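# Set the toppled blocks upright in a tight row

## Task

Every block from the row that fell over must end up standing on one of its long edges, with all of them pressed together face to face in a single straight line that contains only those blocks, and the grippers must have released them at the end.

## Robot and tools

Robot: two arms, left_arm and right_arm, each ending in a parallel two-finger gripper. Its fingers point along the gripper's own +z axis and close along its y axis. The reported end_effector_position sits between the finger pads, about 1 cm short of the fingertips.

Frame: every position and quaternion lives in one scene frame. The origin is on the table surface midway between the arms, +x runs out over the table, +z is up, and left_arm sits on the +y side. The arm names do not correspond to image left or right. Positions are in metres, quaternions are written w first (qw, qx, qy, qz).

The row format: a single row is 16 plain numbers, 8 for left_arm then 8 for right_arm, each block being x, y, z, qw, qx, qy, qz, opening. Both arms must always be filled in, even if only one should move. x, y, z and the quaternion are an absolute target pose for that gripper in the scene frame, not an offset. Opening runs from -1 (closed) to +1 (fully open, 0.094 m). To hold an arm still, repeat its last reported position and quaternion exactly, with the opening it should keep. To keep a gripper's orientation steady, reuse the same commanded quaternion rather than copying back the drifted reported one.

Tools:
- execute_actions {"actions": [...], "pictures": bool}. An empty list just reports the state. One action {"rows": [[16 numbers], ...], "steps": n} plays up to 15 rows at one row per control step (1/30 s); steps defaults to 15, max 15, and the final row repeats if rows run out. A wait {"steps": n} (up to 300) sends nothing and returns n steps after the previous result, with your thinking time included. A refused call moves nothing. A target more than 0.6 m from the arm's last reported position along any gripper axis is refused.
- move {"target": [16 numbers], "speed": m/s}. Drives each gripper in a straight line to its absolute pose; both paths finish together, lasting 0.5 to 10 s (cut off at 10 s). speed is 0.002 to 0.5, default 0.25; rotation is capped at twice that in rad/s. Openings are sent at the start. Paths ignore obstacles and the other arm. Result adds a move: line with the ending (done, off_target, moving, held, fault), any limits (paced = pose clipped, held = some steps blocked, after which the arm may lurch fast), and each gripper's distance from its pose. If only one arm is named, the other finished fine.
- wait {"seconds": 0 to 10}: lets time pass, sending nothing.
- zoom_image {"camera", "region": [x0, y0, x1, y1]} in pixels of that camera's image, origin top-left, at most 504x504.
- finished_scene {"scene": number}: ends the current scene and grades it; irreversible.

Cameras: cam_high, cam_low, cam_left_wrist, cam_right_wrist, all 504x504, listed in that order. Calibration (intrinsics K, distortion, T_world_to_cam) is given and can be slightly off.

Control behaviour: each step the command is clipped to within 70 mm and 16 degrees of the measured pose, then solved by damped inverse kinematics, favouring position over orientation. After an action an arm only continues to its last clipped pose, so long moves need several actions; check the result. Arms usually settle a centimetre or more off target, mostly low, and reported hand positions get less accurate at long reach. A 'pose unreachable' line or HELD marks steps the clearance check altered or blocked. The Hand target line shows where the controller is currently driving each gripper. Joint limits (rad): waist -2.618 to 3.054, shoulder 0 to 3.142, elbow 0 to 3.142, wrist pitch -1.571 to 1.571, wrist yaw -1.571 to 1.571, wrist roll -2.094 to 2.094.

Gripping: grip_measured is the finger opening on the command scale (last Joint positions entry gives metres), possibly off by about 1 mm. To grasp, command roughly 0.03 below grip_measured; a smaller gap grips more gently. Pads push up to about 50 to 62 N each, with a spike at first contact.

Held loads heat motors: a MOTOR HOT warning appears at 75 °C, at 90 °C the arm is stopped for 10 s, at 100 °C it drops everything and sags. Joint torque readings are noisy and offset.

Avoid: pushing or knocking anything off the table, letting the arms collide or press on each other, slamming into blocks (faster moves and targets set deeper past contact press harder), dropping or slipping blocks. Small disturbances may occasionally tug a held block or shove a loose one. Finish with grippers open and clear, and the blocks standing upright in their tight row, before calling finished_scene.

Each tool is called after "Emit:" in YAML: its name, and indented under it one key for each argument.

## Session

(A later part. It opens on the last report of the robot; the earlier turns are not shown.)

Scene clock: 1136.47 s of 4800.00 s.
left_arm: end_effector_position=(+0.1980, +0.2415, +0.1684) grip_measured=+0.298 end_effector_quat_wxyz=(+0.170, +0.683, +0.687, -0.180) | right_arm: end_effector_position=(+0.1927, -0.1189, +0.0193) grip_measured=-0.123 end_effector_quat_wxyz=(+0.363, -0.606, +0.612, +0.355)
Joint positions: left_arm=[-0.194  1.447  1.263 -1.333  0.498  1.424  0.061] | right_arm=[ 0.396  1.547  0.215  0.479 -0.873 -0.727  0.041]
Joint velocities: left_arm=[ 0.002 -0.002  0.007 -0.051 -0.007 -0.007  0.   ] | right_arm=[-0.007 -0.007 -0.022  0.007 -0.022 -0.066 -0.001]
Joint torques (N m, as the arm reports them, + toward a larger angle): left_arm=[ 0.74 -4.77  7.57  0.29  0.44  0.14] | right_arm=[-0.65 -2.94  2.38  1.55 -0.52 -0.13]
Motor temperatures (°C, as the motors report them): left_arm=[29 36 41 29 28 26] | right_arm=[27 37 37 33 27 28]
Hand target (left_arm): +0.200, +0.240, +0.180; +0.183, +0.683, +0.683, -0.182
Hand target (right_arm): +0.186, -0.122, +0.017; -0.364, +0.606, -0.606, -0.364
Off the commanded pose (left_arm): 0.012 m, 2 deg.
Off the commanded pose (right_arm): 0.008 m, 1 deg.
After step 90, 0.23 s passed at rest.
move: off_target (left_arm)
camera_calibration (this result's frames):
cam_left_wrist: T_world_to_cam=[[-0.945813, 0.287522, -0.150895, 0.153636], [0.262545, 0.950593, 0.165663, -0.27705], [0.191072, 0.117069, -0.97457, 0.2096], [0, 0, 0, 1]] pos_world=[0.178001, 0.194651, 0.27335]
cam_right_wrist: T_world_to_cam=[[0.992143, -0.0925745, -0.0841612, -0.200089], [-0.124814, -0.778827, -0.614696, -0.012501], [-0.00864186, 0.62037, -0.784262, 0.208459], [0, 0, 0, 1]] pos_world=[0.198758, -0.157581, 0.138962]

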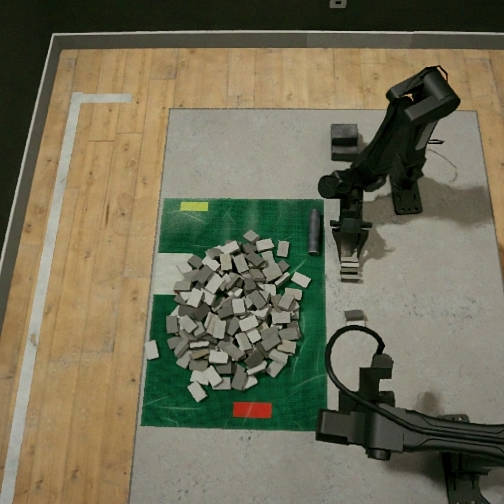

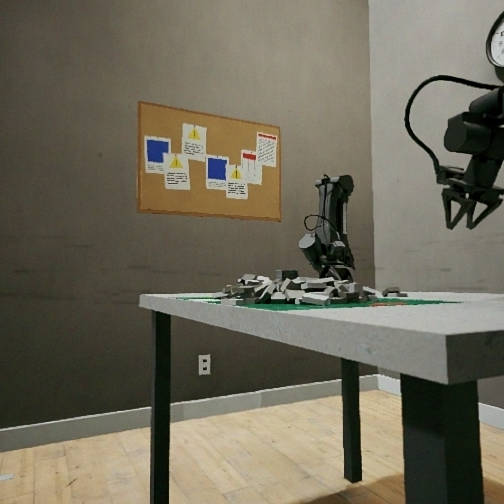

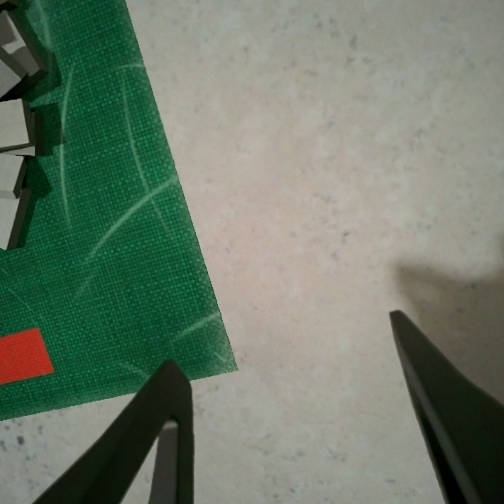

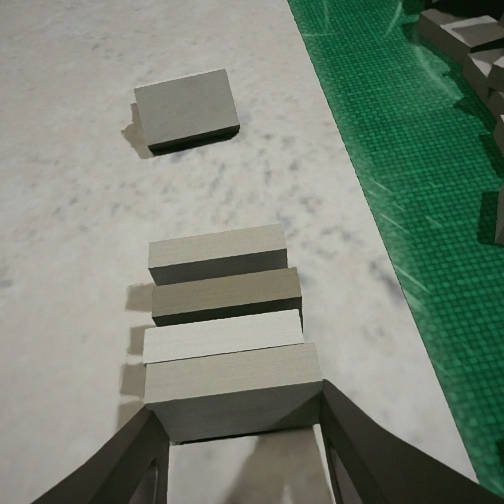

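Emit:
execute_actions:
  actions:
    - {"rows":[[0.200,0.240,0.180,0.183,0.683,0.683,-0.183,0.3,0.186,-0.122,0.0176,-0.3642,0.6061,-0.6061,-0.3642,-0.14],[0.200,0.240,0.180,0.183,0.683,0.683,-0.183,0.3,0.186,-0.122,0.0176,-0.3642,0.6061,-0.6061,-0.3642,-0.125],[0.200,0.240,0.180,0.183,0.683,0.683,-0.183,0.3,0.186,-0.122,0.0176,-0.3642,0.6061,-0.6061,-0.3642,-0.115],[0.200,0.240,0.180,0.183,0.683,0.683,-0.183,0.3,0.186,-0.122,0.0176,-0.3642,0.6061,-0.6061,-0.3642,-0.105],[0.200,0.240,0.180,0.183,0.683,0.683,-0.183,0.3,0.186,-0.122,0.0176,-0.3642,0.6061,-0.6061,-0.3642,-0.095],[0.200,0.240,0.180,0.183,0.683,0.683,-0.183,0.3,0.186,-0.122,0.0176,-0.3642,0.6061,-0.6061,-0.3642,-0.08],[0.200,0.240,0.180,0.183,0.683,0.683,-0.183,0.3,0.186,-0.122,0.0176,-0.3642,0.6061,-0.6061,-0.3642,-0.06],[0.200,0.240,0.180,0.183,0.683,0.683,-0.183,0.3,0.186,-0.122,0.0176,-0.3642,0.6061,-0.6061,-0.3642,-0.03],[0.200,0.240,0.180,0.183,0.683,0.683,-0.183,0.3,0.186,-0.122,0.0176,-0.3642,0.6061,-0.6061,-0.3642,0.01],[0.200,0.240,0.180,0.183,0.683,0.683,-0.183,0.3,0.186,-0.122,0.0176,-0.3642,0.6061,-0.6061,-0.3642,0.06],[0.200,0.240,0.180,0.183,0.683,0.683,-0.183,0.3,0.186,-0.122,0.0176,-0.3642,0.6061,-0.6061,-0.3642,0.12],[0.200,0.240,0.180,0.183,0.683,0.683,-0.183,0.3,0.186,-0.122,0.0176,-0.3642,0.6061,-0.6061,-0.3642,0.18],[0.200,0.240,0.180,0.183,0.683,0.683,-0.183,0.3,0.186,-0.122,0.0176,-0.3642,0.6061,-0.6061,-0.3642,0.24],[0.200,0.240,0.180,0.183,0.683,0.683,-0.183,0.3,0.186,-0.122,0.0176,-0.3642,0.6061,-0.6061,-0.3642,0.3]],"steps":15}
  pictures: false

Emit:
move:
  target: [0.200,0.240,0.180,0.183,0.683,0.683,-0.183,0.3,0.187,-0.140,0.082,-0.3642,0.6061,-0.6061,-0.3642,0.3]
  speed: 0.045

Scene clock: 1144.07 s of 4800.00 s.
left_arm: end_effector_position=(+0.1980, +0.2415, +0.1684) grip_measured=+0.298 end_effector_quat_wxyz=(+0.170, +0.683, +0.687, -0.180) | right_arm: end_effector_position=(+0.1931, -0.1176, +0.0216) grip_measured=+0.291 end_effector_quat_wxyz=(+0.368, -0.607, +0.607, +0.357)
Joint positions: left_arm=[-0.194  1.447  1.263 -1.333  0.498  1.424  0.061] | right_arm=[ 0.396  1.547  0.215  0.491 -0.882 -0.727  0.061]
Joint velocities: left_arm=[-0.017 -0.002 -0.012 -0.022  0.081 -0.007 -0.001] | right_arm=[ 0.002 -0.017 -0.022  0.022  0.022  0.051  0.014]
Joint torques (N m, as the arm reports them, + toward a larger angle): left_arm=[ 0.79 -4.67  7.5   0.3   0.42  0.15] | right_arm=[-0.71 -3.04  2.45  1.48 -0.47 -0.11]
Motor temperatures (°C, as the motors report them): left_arm=[29 36 41 29 28 26] | right_arm=[27 36 36 34 27 28]
Hand target (left_arm): +0.200, +0.240, +0.180; +0.183, +0.683, +0.683, -0.183
Hand target (right_arm): +0.186, -0.122, +0.018; -0.364, +0.606, -0.606, -0.364
Off the commanded pose (left_arm): 0.012 m, 2 deg.
Off the commanded pose (right_arm): 0.009 m, 1 deg.
Steps of this call (steps 1 to 90: nothing new was sent; then 4.10 s passed at rest; steps 91 to 105: all 15 steps of this action). Readings (end_effector_position):
91: left_arm (+0.1980, +0.2415, +0.1684) | right_arm (+0.1931, -0.1187, +0.0197)
92: left_arm (+0.1980, +0.2415, +0.1684) | right_arm (+0.1931, -0.1187, +0.0197)
94: left_arm (+0.1980, +0.2415, +0.1684) | right_arm (+0.1931, -0.1187, +0.0197)
98: left_arm (+0.1980, +0.2415, +0.1684) | right_arm (+0.1929, -0.1185, +0.0201)
105: the state above

Scene clock: 1146.33 s of 4800.00 s.
left_arm: end_effector_position=(+0.1980, +0.2415, +0.1684) grip_measured=+0.298 end_effector_quat_wxyz=(+0.170, +0.683, +0.687, -0.180) | right_arm: end_effector_position=(+0.1780, -0.1431, +0.0655) grip_measured=+0.298 end_effector_quat_wxyz=(+0.341, -0.602, +0.622, +0.366)
Joint positions: left_arm=[-0.194  1.447  1.263 -1.333  0.498  1.424  0.061] | right_arm=[ 0.297  1.166  0.302 -0.148 -0.942 -0.861  0.061]
Joint velocities: left_arm=[ 0.002 -0.007  0.017  0.007  0.081 -0.007 -0.   ] | right_arm=[-0.012 -0.007 -0.007 -0.081  0.007 -0.066  0.001]
Joint torques (N m, as the arm reports them, + toward a larger angle): left_arm=[ 0.86 -4.63  7.54  0.31  0.42  0.15] | right_arm=[-0.64 -4.11  9.12  0.94 -0.53 -0.15]
Motor temperatures (°C, as the motors report them): left_arm=[29 36 41 29 28 26] | right_arm=[27 36 36 34 27 28]
Hand target (left_arm): +0.200, +0.240, +0.180; +0.183, +0.683, +0.683, -0.183
Hand target (right_arm): +0.186, -0.140, +0.082; -0.363, +0.607, -0.606, -0.364
Off the commanded pose (left_arm): 0.012 m, 2 deg.
Off the commanded pose (right_arm): 0.019 m, 3 deg.
move: off_target (left_arm, right_arm)
camera_calibration (this result's frames):
cam_left_wrist: T_world_to_cam=[[-0.945814, 0.287484, -0.150958, 0.153669], [0.262572, 0.95065, 0.165291, -0.276954], [0.191027, 0.116697, -0.974623, 0.209748], [0, 0, 0, 1]] pos_world=[0.177996, 0.194632, 0.273401]
cam_right_wrist: T_world_to_cam=[[0.987397, -0.0871046, -0.132139, -0.179091], [-0.149291, -0.78977, -0.594958, -0.00325845], [-0.0525356, 0.607187, -0.792821, 0.266031], [0, 0, 0, 1]] pos_world=[0.190324, -0.179703, 0.185311]

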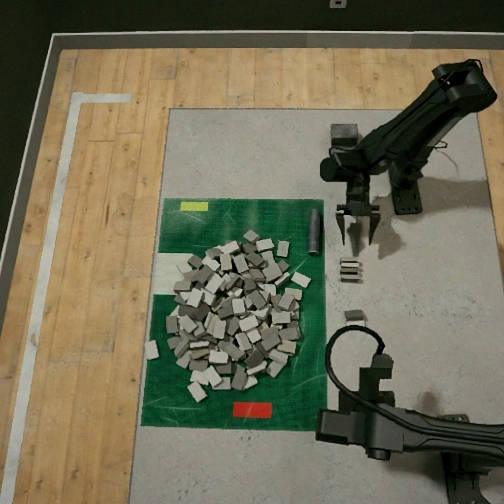

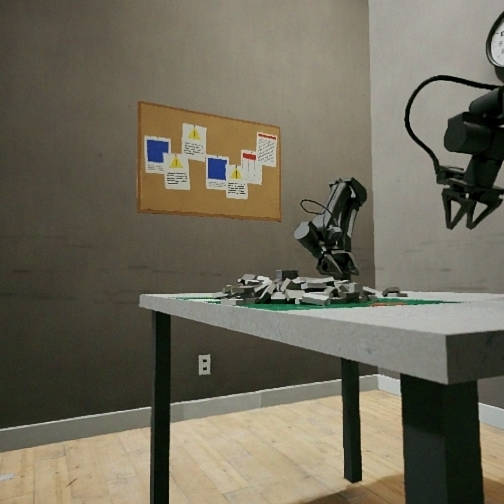

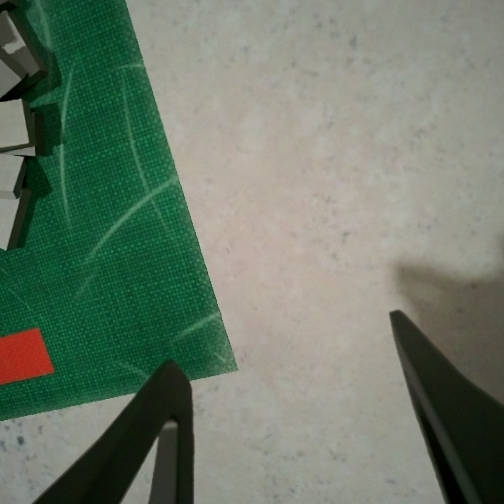

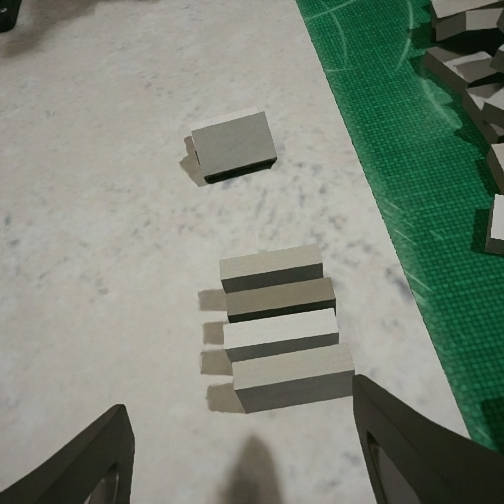

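Emit:
move:
  target: [0.200,0.240,0.180,0.183,0.683,0.683,-0.183,0.3,0.176,0.034,0.085,-0.0583,0.7403,-0.6666,-0.0647,0.3]
  speed: 0.12

Emit:
move:
  target: [0.200,0.240,0.180,0.183,0.683,0.683,-0.183,0.3,0.175,0.031,0.042,-0.0583,0.7403,-0.6666,-0.0647,0.3]
  speed: 0.03

Scene clock: 1155.10 s of 4800.00 s.
left_arm: end_effector_position=(+0.1980, +0.2415, +0.1684) grip_measured=+0.298 end_effector_quat_wxyz=(+0.170, +0.683, +0.687, -0.180) | right_arm: end_effector_position=(+0.1763, +0.0292, +0.0764) grip_measured=+0.298 end_effector_quat_wxyz=(-0.055, +0.744, -0.663, -0.066)
Joint positions: left_arm=[-0.194  1.447  1.263 -1.333  0.498  1.424  0.061] | right_arm=[ 1.09   1.986  1.591 -1.029 -0.088 -0.498  0.061]
Joint velocities: left_arm=[ 0.007 -0.012 -0.017 -0.066 -0.051 -0.037  0.001] | right_arm=[ 0.007 -0.027 -0.022 -0.007  0.037  0.022  0.001]
Joint torques (N m, as the arm reports them, + toward a larger angle): left_arm=[ 0.85 -4.68  7.58  0.3   0.43  0.14] | right_arm=[ 0.72 -9.13  9.62  0.46 -0.03  0.08]
Motor temperatures (°C, as the motors report them): left_arm=[29 36 41 29 28 26] | right_arm=[27 36 38 33 27 28]
Hand target (left_arm): +0.200, +0.240, +0.180; +0.183, +0.683, +0.683, -0.183
Hand target (right_arm): +0.176, +0.036, +0.085; -0.063, +0.743, -0.663, -0.068
Off the commanded pose (left_arm): 0.012 m, 2 deg.
Off the commanded pose (right_arm): 0.010 m, 1 deg.
After step 90, 1.50 s passed at rest.
move: off_target (left_arm)
camera_calibration (this result's frames):
cam_left_wrist: T_world_to_cam=[[-0.945814, 0.287484, -0.150958, 0.153669], [0.262572, 0.95065, 0.165291, -0.276954], [0.191027, 0.116697, -0.974623, 0.209748], [0, 0, 0, 1]] pos_world=[0.177996, 0.194632, 0.273401]
cam_right_wrist: T_world_to_cam=[[0.999991, -0.00410495, 0.000586445, -0.175738], [-0.00413194, -0.974539, 0.224182, 0.0562351], [-0.000348741, -0.224182, -0.974547, 0.198912], [0, 0, 0, 1]] pos_world=[0.176039, 0.0986744, 0.181345]

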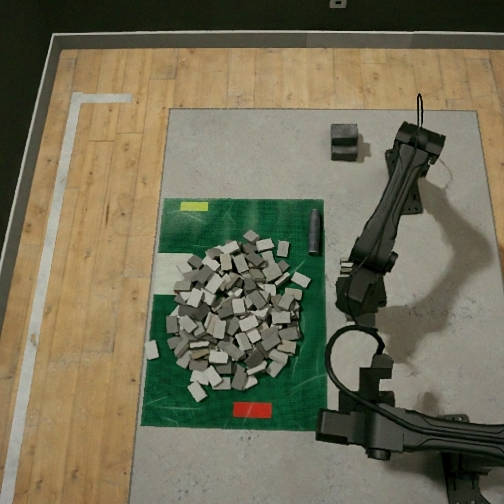

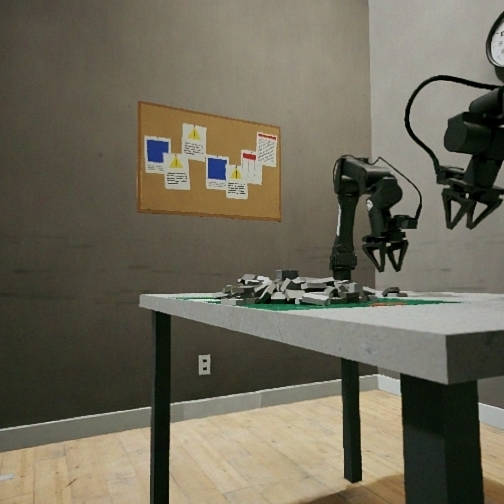

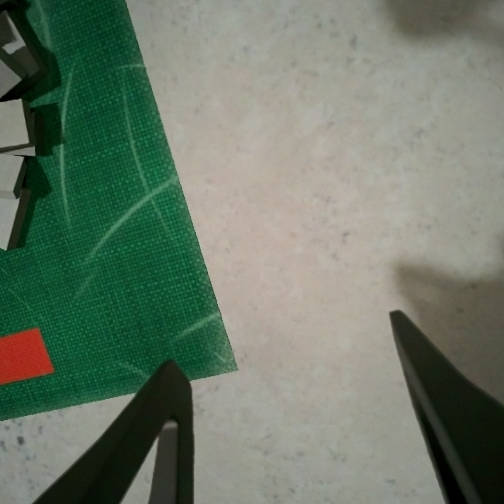

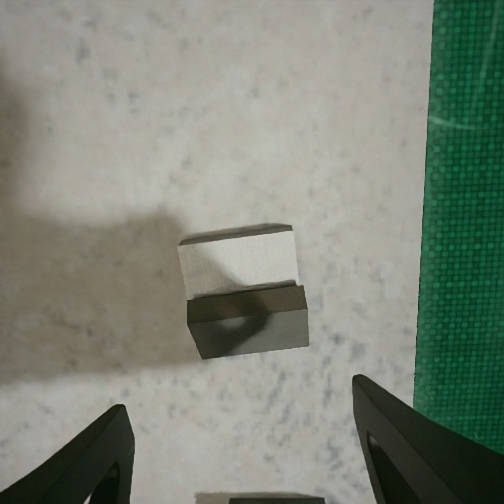

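Scene clock: 1156.57 s of 4800.00 s.
left_arm: end_effector_position=(+0.1980, +0.2415, +0.1684) grip_measured=+0.298 end_effector_quat_wxyz=(+0.170, +0.683, +0.687, -0.180) | right_arm: end_effector_position=(+0.1770, +0.0292, +0.0457) grip_measured=+0.298 end_effector_quat_wxyz=(-0.056, +0.742, -0.665, -0.064)
Joint positions: left_arm=[-0.194  1.447  1.263 -1.333  0.498  1.424  0.061] | right_arm=[ 1.09   2.01   1.503 -0.914 -0.084 -0.492  0.061]
Joint velocities: left_arm=[ 0.002  0.012  0.007 -0.066 -0.022 -0.095 -0.   ] | right_arm=[ 0.007  0.012 -0.017 -0.007 -0.007 -0.022 -0.001]
Joint torques (N m, as the arm reports them, + toward a larger angle): left_arm=[ 0.81 -4.67  7.52  0.33  0.43  0.16] | right_arm=[ 0.62 -9.22  5.53  0.77 -0.03  0.1 ]
Motor temperatures (°C, as the motors report them): left_arm=[29 36 41 29 28 26] | right_arm=[27 36 37 33 27 28]
Hand target (left_arm): +0.200, +0.240, +0.180; +0.183, +0.683, +0.683, -0.183
Hand target (right_arm): +0.175, +0.031, +0.042; -0.058, +0.740, -0.667, -0.065
Off the commanded pose (left_arm): 0.012 m, 2 deg.
Off the commanded pose (right_arm): 0.005 m, 0 deg.
move: off_target (left_arm)
camera_calibration (this result's frames):
cam_left_wrist: T_world_to_cam=[[-0.945814, 0.287484, -0.150958, 0.153669], [0.262572, 0.95065, 0.165291, -0.276954], [0.191027, 0.116697, -0.974623, 0.209748], [0, 0, 0, 1]] pos_world=[0.177996, 0.194632, 0.273401]
cam_right_wrist: T_world_to_cam=[[0.999929, -0.0114332, 0.00335729, -0.17635], [-0.0118953, -0.97436, 0.224681, 0.0644453], [0.00070238, -0.224705, -0.974427, 0.168856], [0, 0, 0, 1]] pos_world=[0.176985, 0.0987194, 0.15065]

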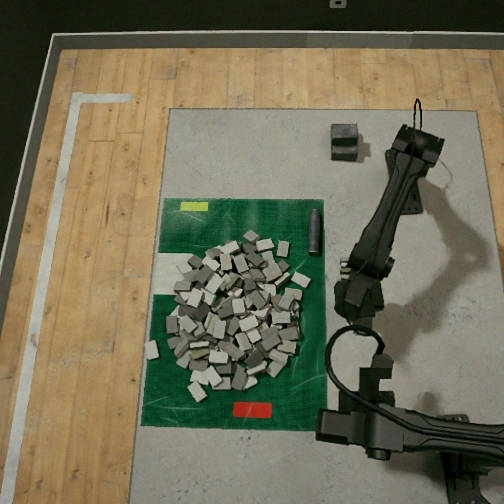

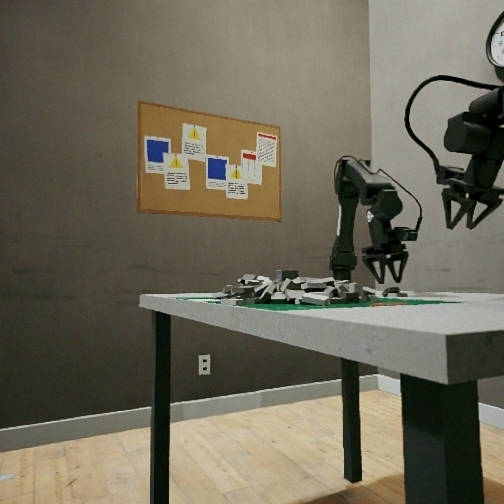

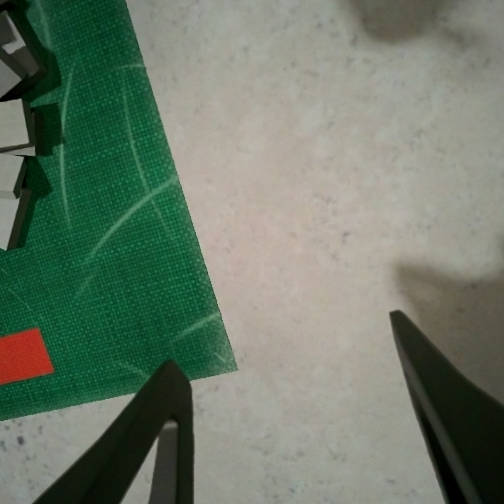

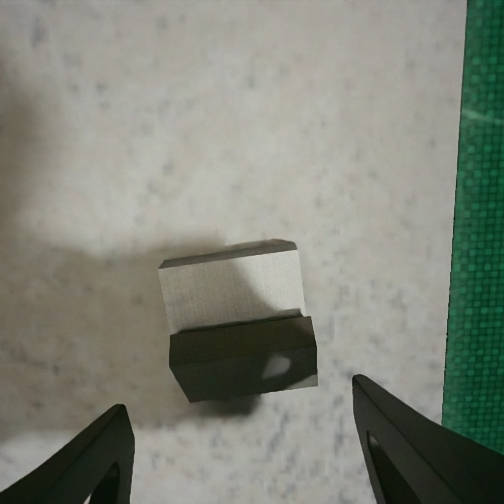

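Emit:
move:
  target: [0.200,0.240,0.180,0.183,0.683,0.683,-0.183,0.3,0.175,0.027,0.0175,-0.0583,0.7403,-0.6666,-0.0647,0.3]
  speed: 0.012

Scene clock: 1162.77 s of 4800.00 s.
left_arm: end_effector_position=(+0.1980, +0.2415, +0.1684) grip_measured=+0.298 end_effector_quat_wxyz=(+0.170, +0.683, +0.687, -0.180) | right_arm: end_effector_position=(+0.1760, +0.0266, +0.0225) grip_measured=+0.298 end_effector_quat_wxyz=(-0.058, +0.741, -0.665, -0.065)
Joint positions: left_arm=[-0.194  1.447  1.263 -1.333  0.498  1.424  0.061] | right_arm=[ 1.09   2.025  1.426 -0.82  -0.084 -0.491  0.061]
Joint velocities: left_arm=[ 0.007 -0.007  0.007  0.051  0.066 -0.007 -0.001] | right_arm=[-0.002 -0.007 -0.017  0.11  -0.022 -0.022 -0.001]
Joint torques (N m, as the arm reports them, + toward a larger angle): left_arm=[ 0.77 -4.72  7.43  0.29  0.43  0.15] | right_arm=[ 0.29 -9.13  5.32  0.75 -0.01  0.06]
Motor temperatures (°C, as the motors report them): left_arm=[29 36 41 29 28 26] | right_arm=[27 37 37 33 27 28]
Hand target (left_arm): +0.200, +0.240, +0.180; +0.183, +0.683, +0.683, -0.183
Hand target (right_arm): +0.175, +0.027, +0.018; -0.058, +0.740, -0.667, -0.065
Off the commanded pose (left_arm): 0.012 m, 2 deg.
Off the commanded pose (right_arm): 0.005 m, 0 deg.
After step 90, 0.60 s passed at rest.
move: off_target (left_arm)
camera_calibration (this result's frames):
cam_left_wrist: T_world_to_cam=[[-0.945814, 0.287484, -0.150958, 0.153669], [0.262572, 0.95065, 0.165291, -0.276954], [0.191027, 0.116697, -0.974623, 0.209748], [0, 0, 0, 1]] pos_world=[0.177996, 0.194632, 0.273401]
cam_right_wrist: T_world_to_cam=[[0.999919, -0.0118232, 0.00469991, -0.175273], [-0.0125701, -0.97514, 0.221232, 0.0673911], [0.0019674, -0.221273, -0.97521, 0.145333], [0, 0, 0, 1]] pos_world=[0.17582, 0.0958018, 0.127645]

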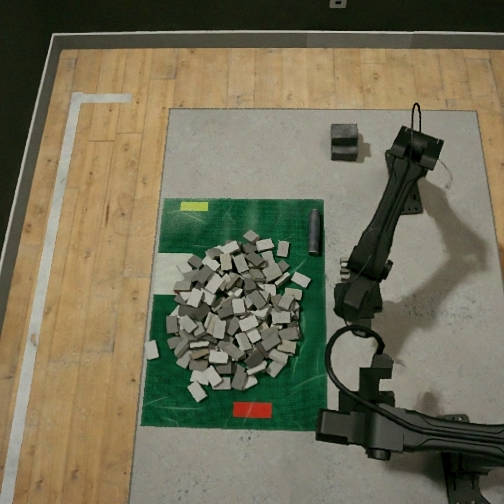

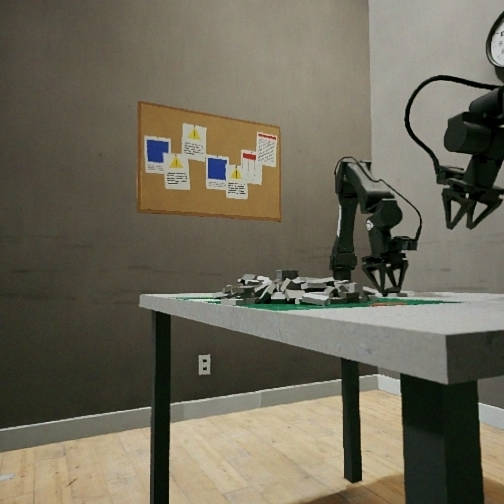

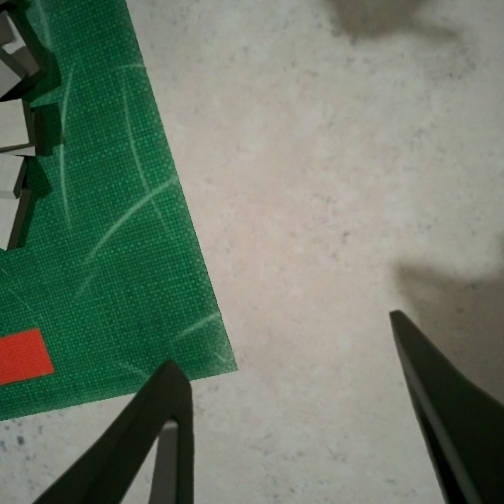

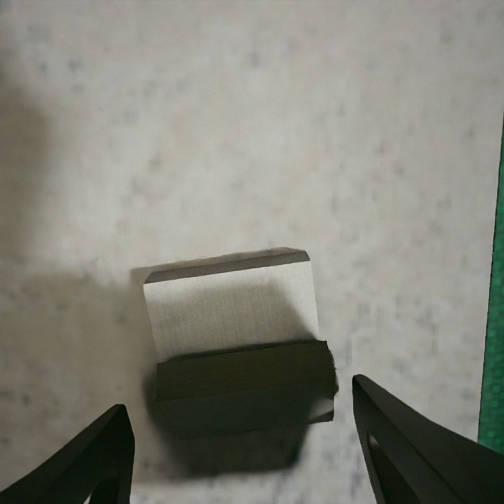

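Good. Close and lift.

Emit:
execute_actions:
  actions:
    - {"rows":[[0.200,0.240,0.180,0.183,0.683,0.683,-0.183,0.3,0.175,0.027,0.0175,-0.0583,0.7403,-0.6666,-0.0647,0.2],[0.200,0.240,0.180,0.183,0.683,0.683,-0.183,0.3,0.175,0.027,0.0175,-0.0583,0.7403,-0.6666,-0.0647,0.12],[0.200,0.240,0.180,0.183,0.683,0.683,-0.183,0.3,0.175,0.027,0.0175,-0.0583,0.7403,-0.6666,-0.0647,0.05],[0.200,0.240,0.180,0.183,0.683,0.683,-0.183,0.3,0.175,0.027,0.0175,-0.0583,0.7403,-0.6666,-0.0647,0.0],[0.200,0.240,0.180,0.183,0.683,0.683,-0.183,0.3,0.175,0.027,0.0175,-0.0583,0.7403,-0.6666,-0.0647,-0.04],[0.200,0.240,0.180,0.183,0.683,0.683,-0.183,0.3,0.175,0.027,0.0175,-0.0583,0.7403,-0.6666,-0.0647,-0.07],[0.200,0.240,0.180,0.183,0.683,0.683,-0.183,0.3,0.175,0.027,0.0175,-0.0583,0.7403,-0.6666,-0.0647,-0.09],[0.200,0.240,0.180,0.183,0.683,0.683,-0.183,0.3,0.175,0.027,0.0175,-0.0583,0.7403,-0.6666,-0.0647,-0.10],[0.200,0.240,0.180,0.183,0.683,0.683,-0.183,0.3,0.175,0.027,0.0175,-0.0583,0.7403,-0.6666,-0.0647,-0.11],[0.200,0.240,0.180,0.183,0.683,0.683,-0.183,0.3,0.175,0.027,0.0175,-0.0583,0.7403,-0.6666,-0.0647,-0.12],[0.200,0.240,0.180,0.183,0.683,0.683,-0.183,0.3,0.175,0.027,0.0175,-0.0583,0.7403,-0.6666,-0.0647,-0.13],[0.200,0.240,0.180,0.183,0.683,0.683,-0.183,0.3,0.175,0.027,0.0175,-0.0583,0.7403,-0.6666,-0.0647,-0.14],[0.200,0.240,0.180,0.183,0.683,0.683,-0.183,0.3,0.175,0.027,0.0175,-0.0583,0.7403,-0.6666,-0.0647,-0.15],[0.200,0.240,0.180,0.183,0.683,0.683,-0.183,0.3,0.175,0.027,0.0175,-0.0583,0.7403,-0.6666,-0.0647,-0.16]],"steps":15}
  pictures: false

Emit:
move:
  target: [0.200,0.240,0.180,0.183,0.683,0.683,-0.183,0.3,0.175,0.022,0.09,-0.0583,0.7403,-0.6666,-0.0647,-0.165]
  speed: 0.025

Scene clock: 1174.17 s of 4800.00 s.
left_arm: end_effector_position=(+0.1980, +0.2415, +0.1684) grip_measured=+0.298 end_effector_quat_wxyz=(+0.170, +0.683, +0.687, -0.180) | right_arm: end_effector_position=(+0.1767, +0.0269, +0.0225) grip_measured=-0.120 end_effector_quat_wxyz=(-0.059, +0.741, -0.665, -0.064)
Joint positions: left_arm=[-0.194  1.447  1.263 -1.333  0.498  1.424  0.061] | right_arm=[ 1.09   2.025  1.426 -0.817 -0.081 -0.491  0.041]
Joint velocities: left_arm=[-0.007  0.007  0.007  0.037 -0.022 -0.022 -0.   ] | right_arm=[-0.002 -0.012  0.002 -0.051  0.037 -0.007 -0.001]
Joint torques (N m, as the arm reports them, + toward a larger angle): left_arm=[ 0.76 -4.72  7.52  0.31  0.43  0.15] | right_arm=[ 0.37 -9.04  5.38  0.75 -0.03  0.04]
Motor temperatures (°C, as the motors report them): left_arm=[29 36 41 29 28 26] | right_arm=[27 38 37 33 27 28]
Hand target (left_arm): +0.200, +0.240, +0.180; +0.183, +0.683, +0.683, -0.182
Hand target (right_arm): +0.175, +0.027, +0.018; -0.058, +0.740, -0.667, -0.065
Off the commanded pose (left_arm): 0.012 m, 2 deg.
Off the commanded pose (right_arm): 0.005 m, 0 deg.
Steps of this call (steps 1 to 90: nothing new was sent; then 7.90 s passed at rest; steps 91 to 105: all 15 steps of this action). Readings (end_effector_position):
91: left_arm (+0.1980, +0.2415, +0.1684) | right_arm (+0.1762, +0.0271, +0.0225)
92: left_arm (+0.1980, +0.2415, +0.1684) | right_arm (+0.1762, +0.0271, +0.0225)
94: left_arm (+0.1980, +0.2415, +0.1684) | right_arm (+0.1762, +0.0271, +0.0225)
98: left_arm (+0.1980, +0.2415, +0.1684) | right_arm (+0.1767, +0.0269, +0.0225)
105: the state above

Scene clock: 1177.40 s of 4800.00 s.
left_arm: end_effector_position=(+0.1980, +0.2415, +0.1684) grip_measured=+0.298 end_effector_quat_wxyz=(+0.170, +0.683, +0.687, -0.180) | right_arm: end_effector_position=(+0.1711, +0.0132, +0.0660) grip_measured=-0.120 end_effector_quat_wxyz=(-0.031, +0.742, -0.668, -0.054)
Joint positions: left_arm=[-0.194  1.447  1.263 -1.333  0.498  1.424  0.061] | right_arm=[ 1.09   1.978  1.545 -1.044 -0.081 -0.491  0.041]
Joint velocities: left_arm=[-0.002  0.002 -0.007 -0.007 -0.007 -0.051 -0.   ] | right_arm=[ 0.007 -0.017 -0.007 -0.037 -0.037 -0.051 -0.   ]
Joint torques (N m, as the arm reports them, + toward a larger angle): left_arm=[ 0.79 -4.58  7.49  0.3   0.43  0.15] | right_arm=[  0.03 -12.04   9.68   0.36  -0.05   0.  ]
Motor temperatures (°C, as the motors report them): left_arm=[29 36 41 29 28 26] | right_arm=[27 39 37 33 27 28]
Hand target (left_arm): +0.200, +0.240, +0.180; +0.183, +0.683, +0.683, -0.183
Hand target (right_arm): +0.175, +0.021, +0.090; -0.058, +0.740, -0.667, -0.065
Off the commanded pose (left_arm): 0.012 m, 2 deg.
Off the commanded pose (right_arm): 0.026 m, 3 deg.
move: off_target (left_arm, right_arm)
camera_calibration (this result's frames):
cam_left_wrist: T_world_to_cam=[[-0.945814, 0.287484, -0.150958, 0.153669], [0.262572, 0.95065, 0.165291, -0.276954], [0.191027, 0.116697, -0.974623, 0.209748], [0, 0, 0, 1]] pos_world=[0.177996, 0.194632, 0.273401]
cam_right_wrist: T_world_to_cam=[[0.999824, -0.0124554, -0.0139949, -0.16947], [-0.0081303, -0.961455, 0.274843, 0.0401551], [-0.0168788, -0.274681, -0.961387, 0.187903], [0, 0, 0, 1]] pos_world=[0.172938, 0.0881099, 0.167239]

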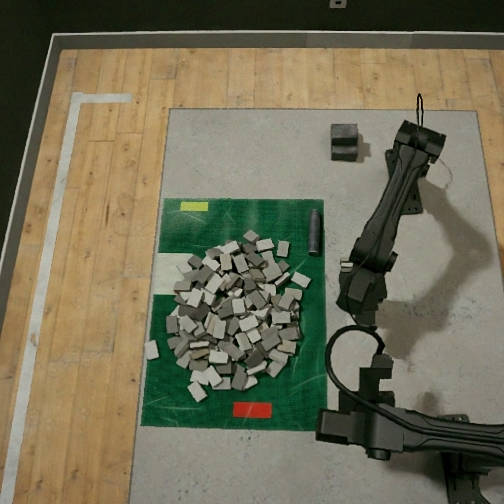

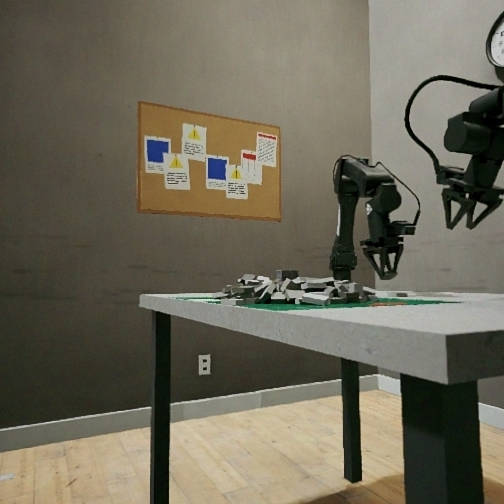

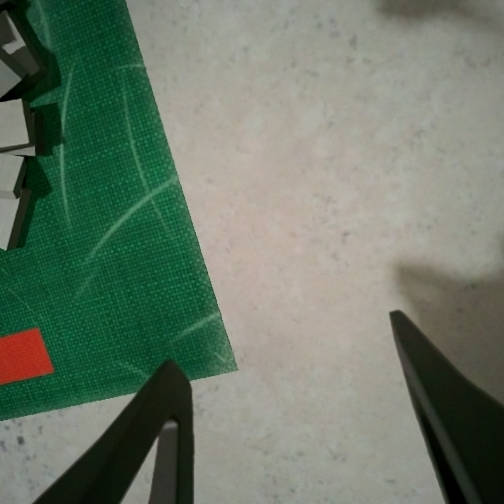

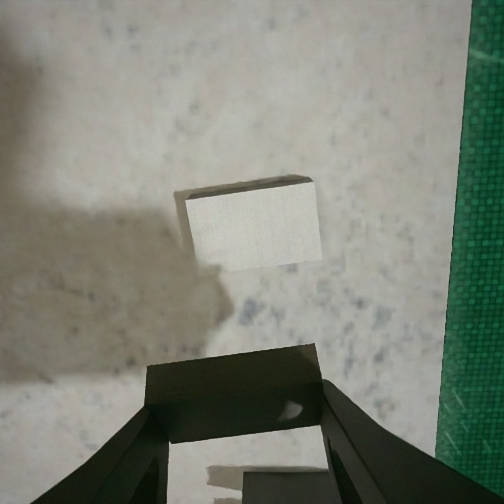

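Emit:
move:
  target: [0.200,0.240,0.180,0.183,0.683,0.683,-0.183,0.3,0.185,-0.134,0.092,-0.3642,0.6061,-0.6061,-0.3642,-0.165]
  speed: 0.1

Emit:
move:
  target: [0.200,0.240,0.180,0.183,0.683,0.683,-0.183,0.3,0.185,-0.135,0.034,-0.3642,0.6061,-0.6061,-0.3642,-0.165]
  speed: 0.03

Emit:
move:
  target: [0.200,0.240,0.180,0.183,0.683,0.683,-0.183,0.3,0.184,-0.1365,0.0176,-0.3642,0.6061,-0.6061,-0.3642,-0.165]
  speed: 0.006

Scene clock: 1201.47 s of 4800.00 s.
left_arm: end_effector_position=(+0.1980, +0.2415, +0.1684) grip_measured=+0.298 end_effector_quat_wxyz=(+0.170, +0.683, +0.687, -0.180) | right_arm: end_effector_position=(+0.1846, -0.1376, +0.0834) grip_measured=-0.120 end_effector_quat_wxyz=(+0.340, -0.600, +0.630, +0.356)
Joint positions: left_arm=[-0.194  1.447  1.263 -1.333  0.498  1.424  0.061] | right_arm=[ 0.33   1.115  0.369 -0.227 -0.897 -0.806  0.041]
Joint velocities: left_arm=[-0.007 -0.002 -0.002 -0.037  0.007 -0.051 -0.   ] | right_arm=[-0.012 -0.017  0.002 -0.022 -0.081 -0.081 -0.   ]
Joint torques (N m, as the arm reports them, + toward a larger angle): left_arm=[ 0.8  -4.66  7.52  0.3   0.43  0.13] | right_arm=[-0.68 -4.36  5.88  1.42 -0.56 -0.11]
Motor temperatures (°C, as the motors report them): left_arm=[29 35 41 29 28 26] | right_arm=[27 41 38 32 27 28]
Hand target (left_arm): +0.200, +0.240, +0.180; +0.183, +0.683, +0.683, -0.183
Hand target (right_arm): +0.185, -0.136, +0.092; -0.362, +0.605, -0.612, -0.359
Off the commanded pose (left_arm): 0.012 m, 2 deg.
Off the commanded pose (right_arm): 0.009 m, 4 deg.
After step 90, 15.73 s passed at rest.
move: off_target (left_arm, right_arm)
camera_calibration (this result's frames):
cam_left_wrist: T_world_to_cam=[[-0.945814, 0.287484, -0.150958, 0.153669], [0.262572, 0.95065, 0.165291, -0.276954], [0.191027, 0.116697, -0.974623, 0.209748], [0, 0, 0, 1]] pos_world=[0.177996, 0.194632, 0.273401]
cam_right_wrist: T_world_to_cam=[[0.986008, -0.108554, -0.126504, -0.185882], [-0.162287, -0.798494, -0.579715, 0.0126782], [-0.0380827, 0.592134, -0.804939, 0.273535], [0, 0, 0, 1]] pos_world=[0.195756, -0.172024, 0.204013]

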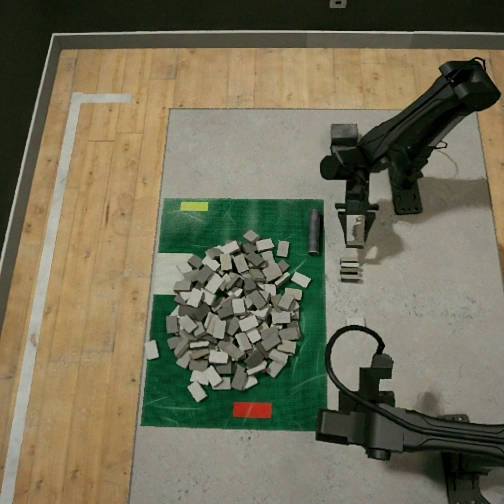

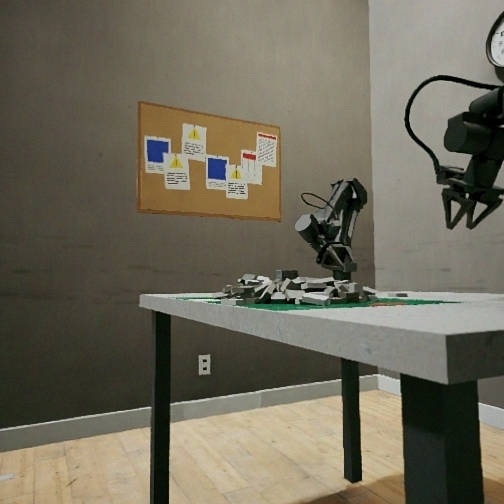

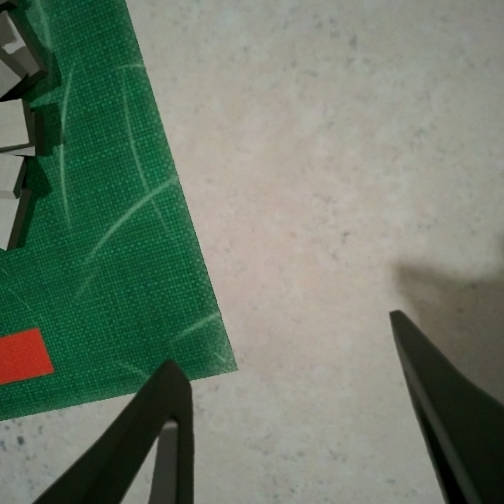

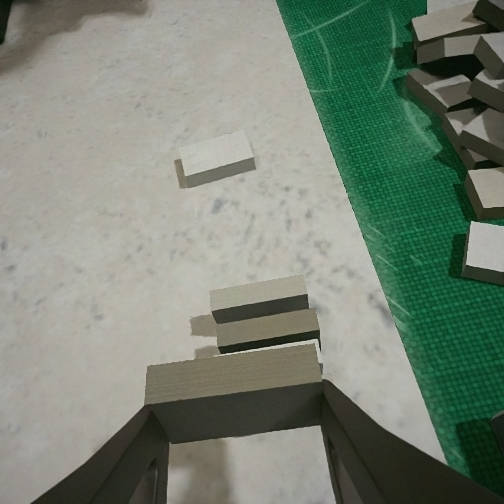

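Scene clock: 1203.67 s of 4800.00 s.
left_arm: end_effector_position=(+0.1980, +0.2415, +0.1684) grip_measured=+0.298 end_effector_quat_wxyz=(+0.170, +0.683, +0.687, -0.180) | right_arm: end_effector_position=(+0.1876, -0.1341, +0.0333) grip_measured=-0.120 end_effector_quat_wxyz=(+0.359, -0.607, +0.613, +0.355)
Joint positions: left_arm=[-0.194  1.447  1.263 -1.333  0.498  1.424  0.061] | right_arm=[ 0.33   1.387  0.223  0.233 -0.914 -0.817  0.041]
Joint velocities: left_arm=[ 0.002  0.017 -0.007  0.007  0.051  0.007 -0.001] | right_arm=[-0.012 -0.002 -0.012  0.066 -0.022 -0.007  0.001]
Joint torques (N m, as the arm reports them, + toward a larger angle): left_arm=[ 0.77 -4.73  7.46  0.32  0.43  0.15] | right_arm=[-0.81 -2.09  4.    1.45 -0.61 -0.07]
Motor temperatures (°C, as the motors report them): left_arm=[29 35 41 29 28 26] | right_arm=[27 40 38 33 27 28]
Hand target (left_arm): +0.200, +0.240, +0.180; +0.183, +0.683, +0.683, -0.183
Hand target (right_arm): +0.185, -0.135, +0.033; -0.364, +0.606, -0.607, -0.364
Off the commanded pose (left_arm): 0.012 m, 2 deg.
Off the commanded pose (right_arm): 0.003 m, 1 deg.
move: off_target (left_arm)
camera_calibration (this result's frames):
cam_left_wrist: T_world_to_cam=[[-0.945814, 0.287484, -0.150958, 0.153669], [0.262572, 0.95065, 0.165291, -0.276954], [0.191027, 0.116697, -0.974623, 0.209748], [0, 0, 0, 1]] pos_world=[0.177996, 0.194632, 0.273401]
cam_right_wrist: T_world_to_cam=[[0.99205, -0.0901653, -0.0877857, -0.194853], [-0.125086, -0.782844, -0.609515, -0.0169942], [-0.0137654, 0.61565, -0.787899, 0.229299], [0, 0, 0, 1]] pos_world=[0.194334, -0.172041, 0.153201]

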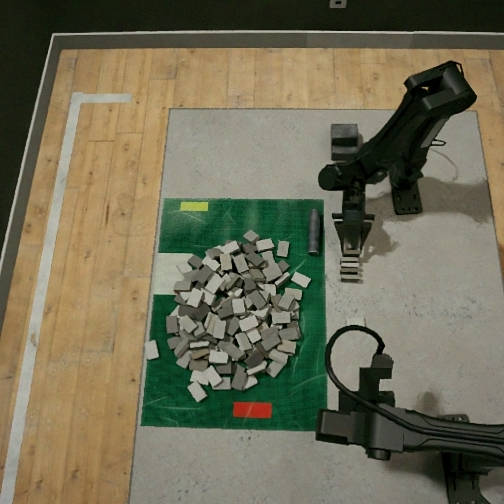

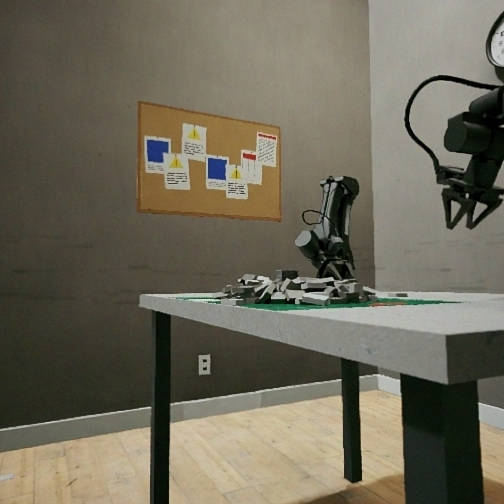

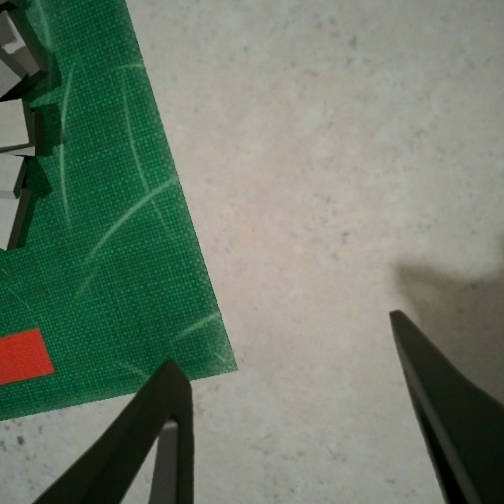

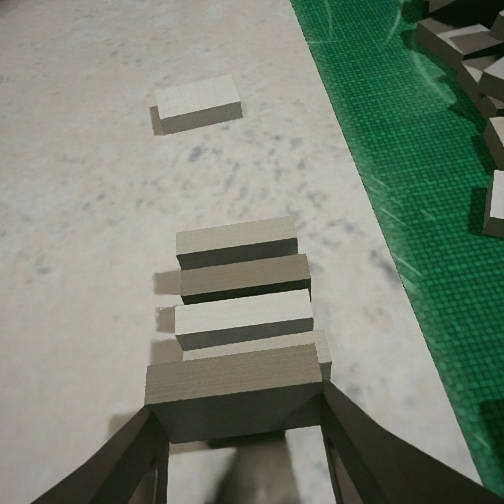

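Scene clock: 1206.60 s of 4800.00 s.
left_arm: end_effector_position=(+0.1980, +0.2415, +0.1684) grip_measured=+0.298 end_effector_quat_wxyz=(+0.170, +0.683, +0.687, -0.180) | right_arm: end_effector_position=(+0.1875, -0.1357, +0.0167) grip_measured=-0.120 end_effector_quat_wxyz=(+0.358, -0.606, +0.615, +0.355)
Joint positions: left_arm=[-0.194  1.447  1.263 -1.333  0.498  1.424  0.061] | right_arm=[ 0.322  1.503  0.194  0.37  -0.917 -0.823  0.041]
Joint velocities: left_arm=[-0.007  0.002  0.002 -0.007 -0.051  0.081 -0.001] | right_arm=[-0.002 -0.007 -0.007  0.11  -0.066 -0.007  0.001]
Joint torques (N m, as the arm reports them, + toward a larger angle): left_arm=[ 0.81 -4.74  7.56  0.29  0.43  0.15] | right_arm=[-0.69 -2.56  3.28  1.44 -0.57 -0.15]
Motor temperatures (°C, as the motors report them): left_arm=[29 35 41 29 28 26] | right_arm=[27 39 37 33 27 28]
Hand target (left_arm): +0.200, +0.240, +0.180; +0.183, +0.683, +0.683, -0.183
Hand target (right_arm): +0.184, -0.136, +0.017; -0.364, +0.606, -0.606, -0.364
Off the commanded pose (left_arm): 0.012 m, 2 deg.
Off the commanded pose (right_arm): 0.004 m, 2 deg.
move: off_target (left_arm)
camera_calibration (this result's frames):
cam_left_wrist: T_world_to_cam=[[-0.945814, 0.287484, -0.150958, 0.153669], [0.262572, 0.95065, 0.165291, -0.276954], [0.191027, 0.116697, -0.974623, 0.209748], [0, 0, 0, 1]] pos_world=[0.177996, 0.194632, 0.273401]
cam_right_wrist: T_world_to_cam=[[0.991518, -0.0926551, -0.0911445, -0.196522], [-0.129098, -0.783203, -0.608215, -0.0276894], [-0.0150304, 0.614823, -0.788522, 0.217286], [0, 0, 0, 1]] pos_world=[0.194546, -0.173488, 0.136582]

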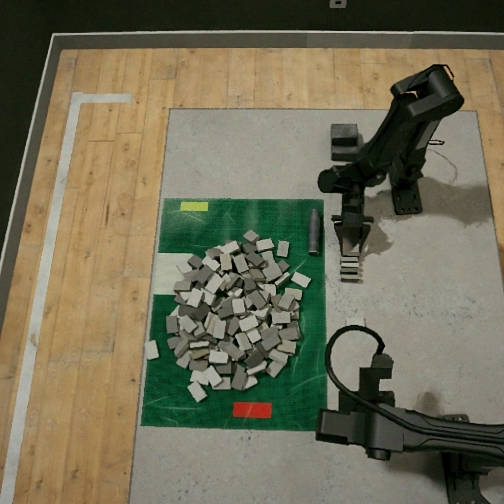

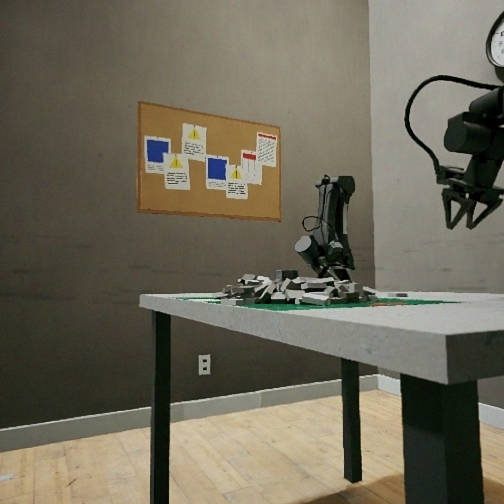

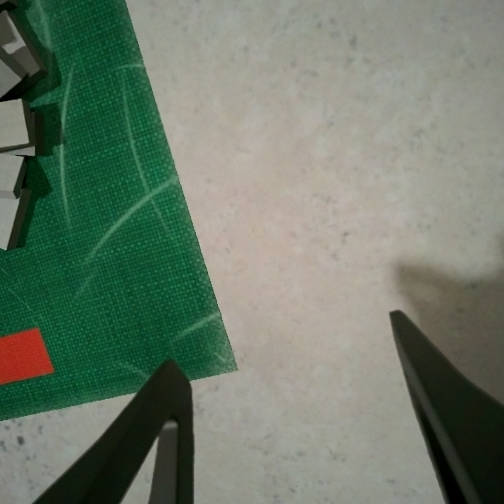

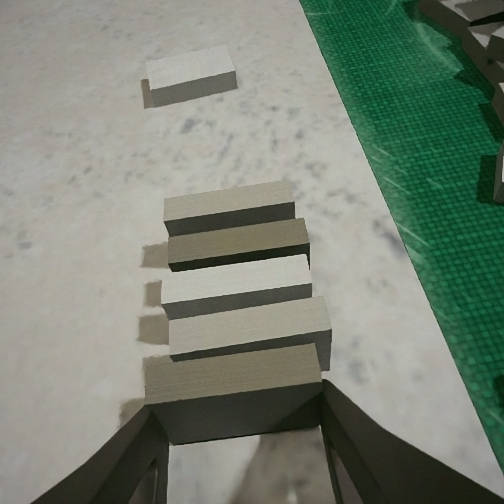

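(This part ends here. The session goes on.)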